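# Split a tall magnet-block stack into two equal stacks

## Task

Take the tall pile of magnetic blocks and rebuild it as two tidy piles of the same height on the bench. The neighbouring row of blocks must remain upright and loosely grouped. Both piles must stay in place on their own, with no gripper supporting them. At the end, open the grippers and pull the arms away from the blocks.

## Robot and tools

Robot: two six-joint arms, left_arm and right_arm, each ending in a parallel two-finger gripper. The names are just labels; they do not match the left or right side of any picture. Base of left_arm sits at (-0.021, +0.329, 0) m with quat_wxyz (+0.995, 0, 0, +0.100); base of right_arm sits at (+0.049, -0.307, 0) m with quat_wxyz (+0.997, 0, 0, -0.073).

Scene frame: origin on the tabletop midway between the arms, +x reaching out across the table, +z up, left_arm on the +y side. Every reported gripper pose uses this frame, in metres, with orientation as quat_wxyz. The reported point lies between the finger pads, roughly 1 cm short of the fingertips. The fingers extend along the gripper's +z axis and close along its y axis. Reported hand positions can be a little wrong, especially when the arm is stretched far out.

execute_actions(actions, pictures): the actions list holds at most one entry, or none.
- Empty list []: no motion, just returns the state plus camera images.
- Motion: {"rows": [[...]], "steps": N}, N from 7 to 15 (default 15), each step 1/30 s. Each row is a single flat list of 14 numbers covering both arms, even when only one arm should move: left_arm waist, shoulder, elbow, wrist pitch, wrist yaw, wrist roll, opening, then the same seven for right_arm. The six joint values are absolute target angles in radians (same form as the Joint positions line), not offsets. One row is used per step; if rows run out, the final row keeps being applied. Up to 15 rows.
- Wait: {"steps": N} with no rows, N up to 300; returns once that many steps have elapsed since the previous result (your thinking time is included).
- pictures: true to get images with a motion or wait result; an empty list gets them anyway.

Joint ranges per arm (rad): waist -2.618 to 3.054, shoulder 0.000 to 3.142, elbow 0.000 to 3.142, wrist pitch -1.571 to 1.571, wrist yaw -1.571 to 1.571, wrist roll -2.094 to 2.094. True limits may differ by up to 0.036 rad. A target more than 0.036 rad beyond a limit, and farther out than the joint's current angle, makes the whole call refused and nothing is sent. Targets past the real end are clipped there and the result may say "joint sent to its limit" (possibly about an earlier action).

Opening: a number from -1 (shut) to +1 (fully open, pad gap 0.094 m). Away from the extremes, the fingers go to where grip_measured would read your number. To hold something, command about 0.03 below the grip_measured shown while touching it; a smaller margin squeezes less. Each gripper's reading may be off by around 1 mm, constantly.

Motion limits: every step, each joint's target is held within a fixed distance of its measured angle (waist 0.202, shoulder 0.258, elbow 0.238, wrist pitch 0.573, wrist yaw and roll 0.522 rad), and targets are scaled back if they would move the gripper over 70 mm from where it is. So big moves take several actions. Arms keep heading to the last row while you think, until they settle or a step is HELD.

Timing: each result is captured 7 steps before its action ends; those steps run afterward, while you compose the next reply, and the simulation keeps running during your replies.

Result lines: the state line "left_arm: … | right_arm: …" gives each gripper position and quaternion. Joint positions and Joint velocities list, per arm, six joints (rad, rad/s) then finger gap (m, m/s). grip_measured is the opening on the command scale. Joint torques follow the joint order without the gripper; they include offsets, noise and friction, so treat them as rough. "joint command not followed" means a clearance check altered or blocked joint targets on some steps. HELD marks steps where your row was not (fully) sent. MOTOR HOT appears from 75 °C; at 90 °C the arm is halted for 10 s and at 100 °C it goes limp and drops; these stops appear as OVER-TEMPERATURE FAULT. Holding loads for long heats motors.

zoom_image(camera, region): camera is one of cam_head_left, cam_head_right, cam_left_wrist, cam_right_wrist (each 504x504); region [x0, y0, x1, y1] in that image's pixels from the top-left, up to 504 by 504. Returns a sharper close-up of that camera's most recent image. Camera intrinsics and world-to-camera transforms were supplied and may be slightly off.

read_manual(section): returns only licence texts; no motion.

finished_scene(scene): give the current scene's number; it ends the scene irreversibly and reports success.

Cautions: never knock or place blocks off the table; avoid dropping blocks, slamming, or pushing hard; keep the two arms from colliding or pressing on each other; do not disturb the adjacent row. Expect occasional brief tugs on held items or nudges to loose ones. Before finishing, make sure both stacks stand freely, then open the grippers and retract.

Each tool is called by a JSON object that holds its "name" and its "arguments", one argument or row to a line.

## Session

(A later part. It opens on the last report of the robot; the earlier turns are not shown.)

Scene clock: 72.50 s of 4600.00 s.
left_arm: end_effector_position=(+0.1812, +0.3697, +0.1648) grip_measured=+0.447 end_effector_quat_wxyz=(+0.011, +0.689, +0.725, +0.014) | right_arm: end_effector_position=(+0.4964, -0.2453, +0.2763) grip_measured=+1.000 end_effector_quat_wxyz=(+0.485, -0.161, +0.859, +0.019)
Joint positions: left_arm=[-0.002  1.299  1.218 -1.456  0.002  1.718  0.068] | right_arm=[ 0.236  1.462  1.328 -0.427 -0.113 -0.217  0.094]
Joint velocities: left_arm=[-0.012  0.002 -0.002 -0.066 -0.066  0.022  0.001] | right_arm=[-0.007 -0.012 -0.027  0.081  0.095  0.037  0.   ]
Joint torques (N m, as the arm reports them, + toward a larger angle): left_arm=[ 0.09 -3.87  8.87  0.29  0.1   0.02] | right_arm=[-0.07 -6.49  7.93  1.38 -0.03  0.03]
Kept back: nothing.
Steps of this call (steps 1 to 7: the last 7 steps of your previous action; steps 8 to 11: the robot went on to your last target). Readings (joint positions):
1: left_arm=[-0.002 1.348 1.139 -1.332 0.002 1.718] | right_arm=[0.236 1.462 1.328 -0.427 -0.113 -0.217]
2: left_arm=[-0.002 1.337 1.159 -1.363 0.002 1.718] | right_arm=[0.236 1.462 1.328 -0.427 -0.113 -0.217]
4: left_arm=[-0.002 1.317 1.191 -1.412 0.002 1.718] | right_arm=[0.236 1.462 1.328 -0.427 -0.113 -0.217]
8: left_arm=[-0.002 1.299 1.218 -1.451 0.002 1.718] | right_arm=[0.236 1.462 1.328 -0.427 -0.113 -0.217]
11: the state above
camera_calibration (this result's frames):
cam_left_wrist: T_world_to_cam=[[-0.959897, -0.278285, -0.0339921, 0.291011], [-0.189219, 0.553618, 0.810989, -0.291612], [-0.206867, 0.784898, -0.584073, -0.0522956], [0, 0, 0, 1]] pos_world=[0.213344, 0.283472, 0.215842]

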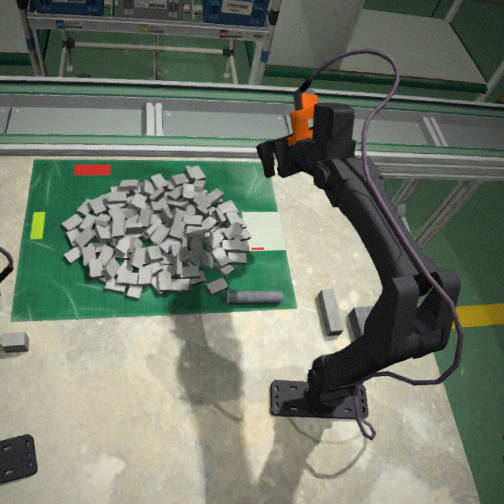

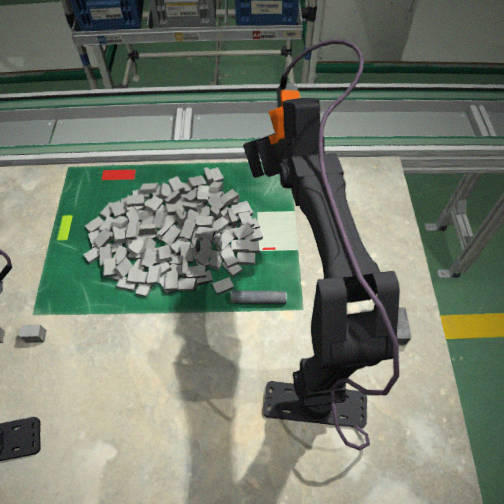

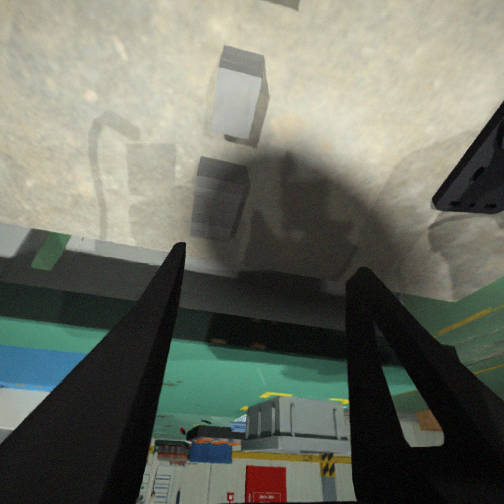

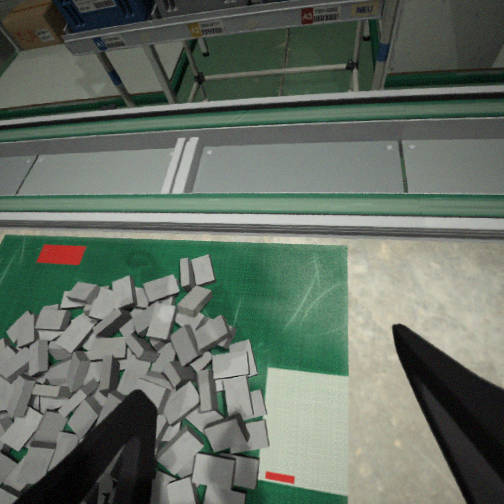

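{"name": "zoom_image", "arguments": {
  "camera": "cam_left_wrist",
  "region": [130, 0, 380, 250]
}}

{"name": "zoom_image", "arguments": {
  "camera": "cam_head_right",
  "region": [0, 300, 70, 370]
}}

Region (130, 0, 380, 250) of cam_left_wrist's 504x504 image, scaled by 2.016, with more detail than that image has.

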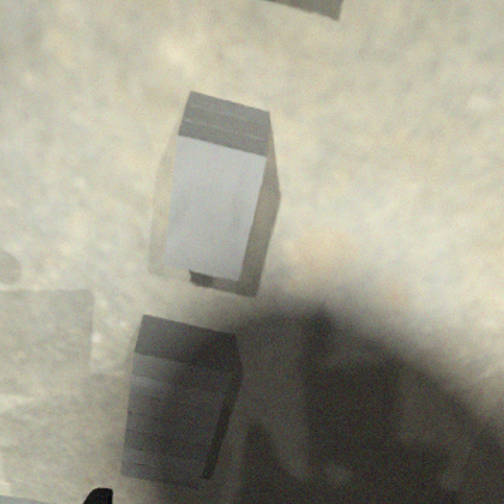

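Region (0, 300, 70, 370) of cam_head_right's 504x504 image, scaled by 7.200, with more detail than that image has.

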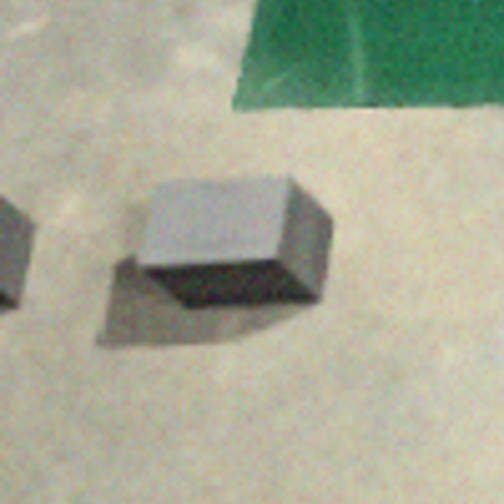

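{"name": "execute_actions", "arguments": {
  "actions": [
    {"rows": [[-0.002,1.283,1.243,-1.475,0.009,1.72,0.48,0.236,1.462,1.328,-0.427,-0.113,-0.217,1],[-0.002,1.271,1.243,-1.475,0.009,1.72,0.52,0.236,1.462,1.328,-0.427,-0.113,-0.217,1],[-0.002,1.252,1.243,-1.475,0.009,1.72,0.57,0.236,1.462,1.328,-0.427,-0.113,-0.217,1],[-0.002,1.228,1.243,-1.475,0.009,1.72,0.63,0.236,1.462,1.328,-0.427,-0.113,-0.217,1],[-0.002,1.2,1.243,-1.475,0.009,1.72,0.69,0.236,1.462,1.328,-0.427,-0.113,-0.217,1],[-0.002,1.168,1.243,-1.475,0.009,1.72,0.75,0.236,1.462,1.328,-0.427,-0.113,-0.217,1],[-0.002,1.135,1.243,-1.475,0.009,1.72,0.81,0.236,1.462,1.328,-0.427,-0.113,-0.217,1],[-0.002,1.102,1.243,-1.475,0.009,1.72,0.86,0.236,1.462,1.328,-0.427,-0.113,-0.217,1],[-0.002,1.069,1.243,-1.475,0.009,1.72,0.9,0.236,1.462,1.328,-0.427,-0.113,-0.217,1],[-0.002,1.037,1.243,-1.475,0.009,1.72,0.93,0.236,1.462,1.328,-0.427,-0.113,-0.217,1],[-0.002,1.009,1.243,-1.475,0.009,1.72,0.95,0.236,1.462,1.328,-0.427,-0.113,-0.217,1],[-0.002,0.985,1.243,-1.475,0.009,1.72,0.95,0.236,1.462,1.328,-0.427,-0.113,-0.217,1],[-0.002,0.966,1.243,-1.475,0.009,1.72,0.95,0.236,1.462,1.328,-0.427,-0.113,-0.217,1],[-0.002,0.954,1.243,-1.475,0.009,1.72,0.95,0.236,1.462,1.328,-0.427,-0.113,-0.217,1],[-0.002,0.95,1.243,-1.475,0.009,1.72,0.95,0.236,1.462,1.328,-0.427,-0.113,-0.217,1]], "steps": 15}
  ]
}}

{"name": "execute_actions", "arguments": {
  "actions": [
    {"steps": 13}
  ],
  "pictures": true
}}

Scene clock: 73.93 s of 4600.00 s.
left_arm: end_effector_position=(+0.1743, +0.3684, +0.1845) grip_measured=+0.835 end_effector_quat_wxyz=(+0.041, +0.687, +0.723, +0.056) | right_arm: end_effector_position=(+0.4964, -0.2453, +0.2763) grip_measured=+1.000 end_effector_quat_wxyz=(+0.485, -0.161, +0.859, +0.019)
Joint positions: left_arm=[-0.002  1.191  1.218 -1.459  0.002  1.718  0.086] | right_arm=[ 0.236  1.462  1.328 -0.427 -0.113 -0.217  0.094]
Joint velocities: left_arm=[-0.012 -0.999  0.017 -0.022  0.007 -0.007  0.047] | right_arm=[-0.007  0.007  0.002  0.007 -0.037 -0.051  0.   ]
Joint torques (N m, as the arm reports them, + toward a larger angle): left_arm=[ 0.04 -4.27  8.87  0.55  0.08  0.04] | right_arm=[-0.05 -6.49  7.91  1.39 -0.04  0.04]
Steps of this call (steps 1 to 30: the robot went on to your last target; steps 31 to 35: nothing new was sent; steps 36 to 43: the first 8 steps of this action). Readings (joint positions):
36: left_arm=[-0.002 1.299 1.218 -1.460 0.002 1.718] | right_arm=[0.236 1.462 1.328 -0.427 -0.113 -0.217]
37: left_arm=[-0.002 1.299 1.218 -1.460 0.002 1.718] | right_arm=[0.236 1.462 1.328 -0.427 -0.113 -0.217]
39: left_arm=[-0.002 1.288 1.218 -1.460 0.002 1.718] | right_arm=[0.236 1.462 1.328 -0.427 -0.113 -0.217]
43: the state above

Scene clock: 74.37 s of 4600.00 s.
left_arm: end_effector_position=(+0.1518, +0.3639, +0.2240) grip_measured=+0.947 end_effector_quat_wxyz=(+0.106, +0.678, +0.713, +0.149) | right_arm: end_effector_position=(+0.4964, -0.2453, +0.2763) grip_measured=+1.000 end_effector_quat_wxyz=(+0.485, -0.161, +0.859, +0.019)
Joint positions: left_arm=[-0.002  0.953  1.218 -1.47   0.002  1.718  0.091] | right_arm=[ 0.236  1.462  1.328 -0.427 -0.113 -0.217  0.094]
Joint velocities: left_arm=[-0.007  0.002 -0.012  0.022 -0.022 -0.022  0.   ] | right_arm=[ 0.022  0.017  0.022 -0.051  0.007  0.007  0.   ]
Joint torques (N m, as the arm reports them, + toward a larger angle): left_arm=[-0.03 -0.32  8.71  1.17  0.09  0.01] | right_arm=[-0.06 -6.5   7.95  1.38 -0.03  0.02]
Kept back: nothing.
Steps of this call (steps 1 to 7: the last 7 steps of your previous action; steps 8 to 13: the robot went on to your last target). Readings (joint positions):
1: left_arm=[-0.002 1.154 1.218 -1.459 0.002 1.718] | right_arm=[0.236 1.462 1.328 -0.427 -0.113 -0.217]
2: left_arm=[-0.002 1.116 1.218 -1.460 0.002 1.718] | right_arm=[0.236 1.462 1.328 -0.427 -0.113 -0.217]
4: left_arm=[-0.002 1.044 1.218 -1.460 0.002 1.718] | right_arm=[0.236 1.462 1.328 -0.427 -0.113 -0.217]
8: left_arm=[-0.002 0.958 1.218 -1.467 0.002 1.718] | right_arm=[0.236 1.462 1.328 -0.427 -0.113 -0.217]
13: the state above
camera_calibration (this result's frames):
cam_left_wrist: T_world_to_cam=[[-0.895875, -0.265453, -0.35629, 0.320961], [-0.44394, 0.502246, 0.742069, -0.269198], [-0.0180388, 0.822972, -0.567795, -0.0653725], [0, 0, 0, 1]] pos_world=[0.166854, 0.274204, 0.277001]

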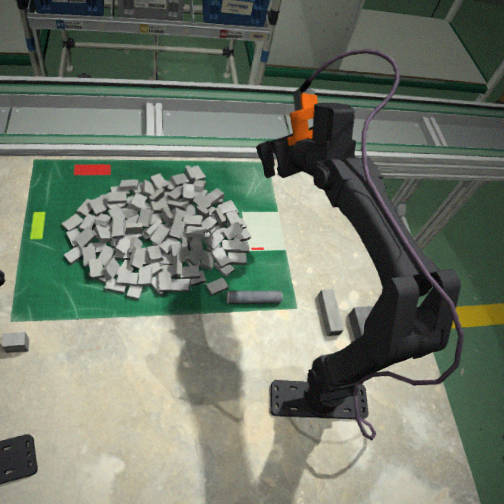

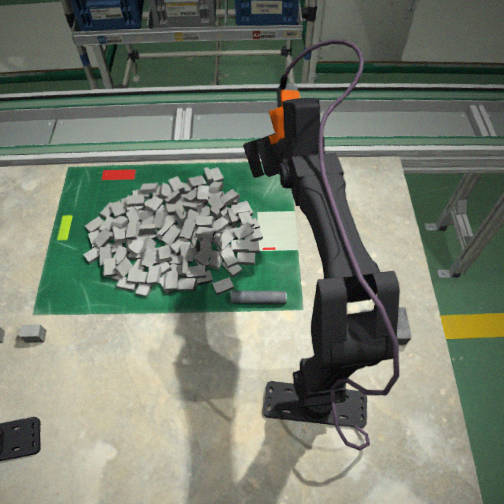

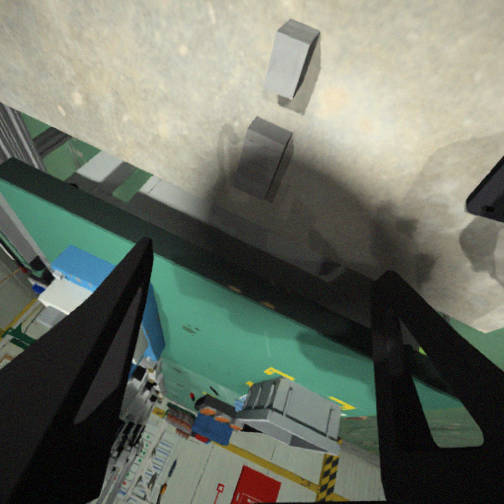

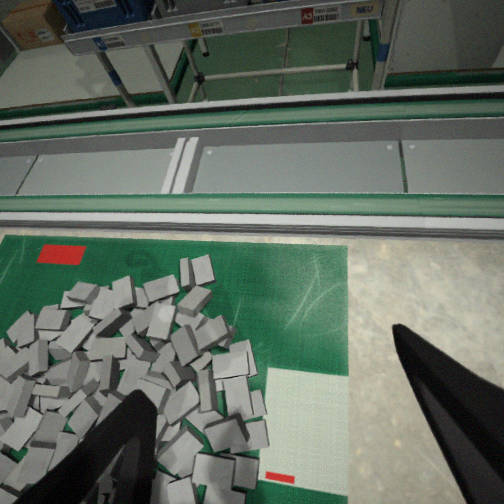

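Both stacks are three blocks high and squared, the row is intact, and the arm is clear.

{"name": "finished_scene", "arguments": {
  "scene": 1
}}

The scene is finished: the task was done.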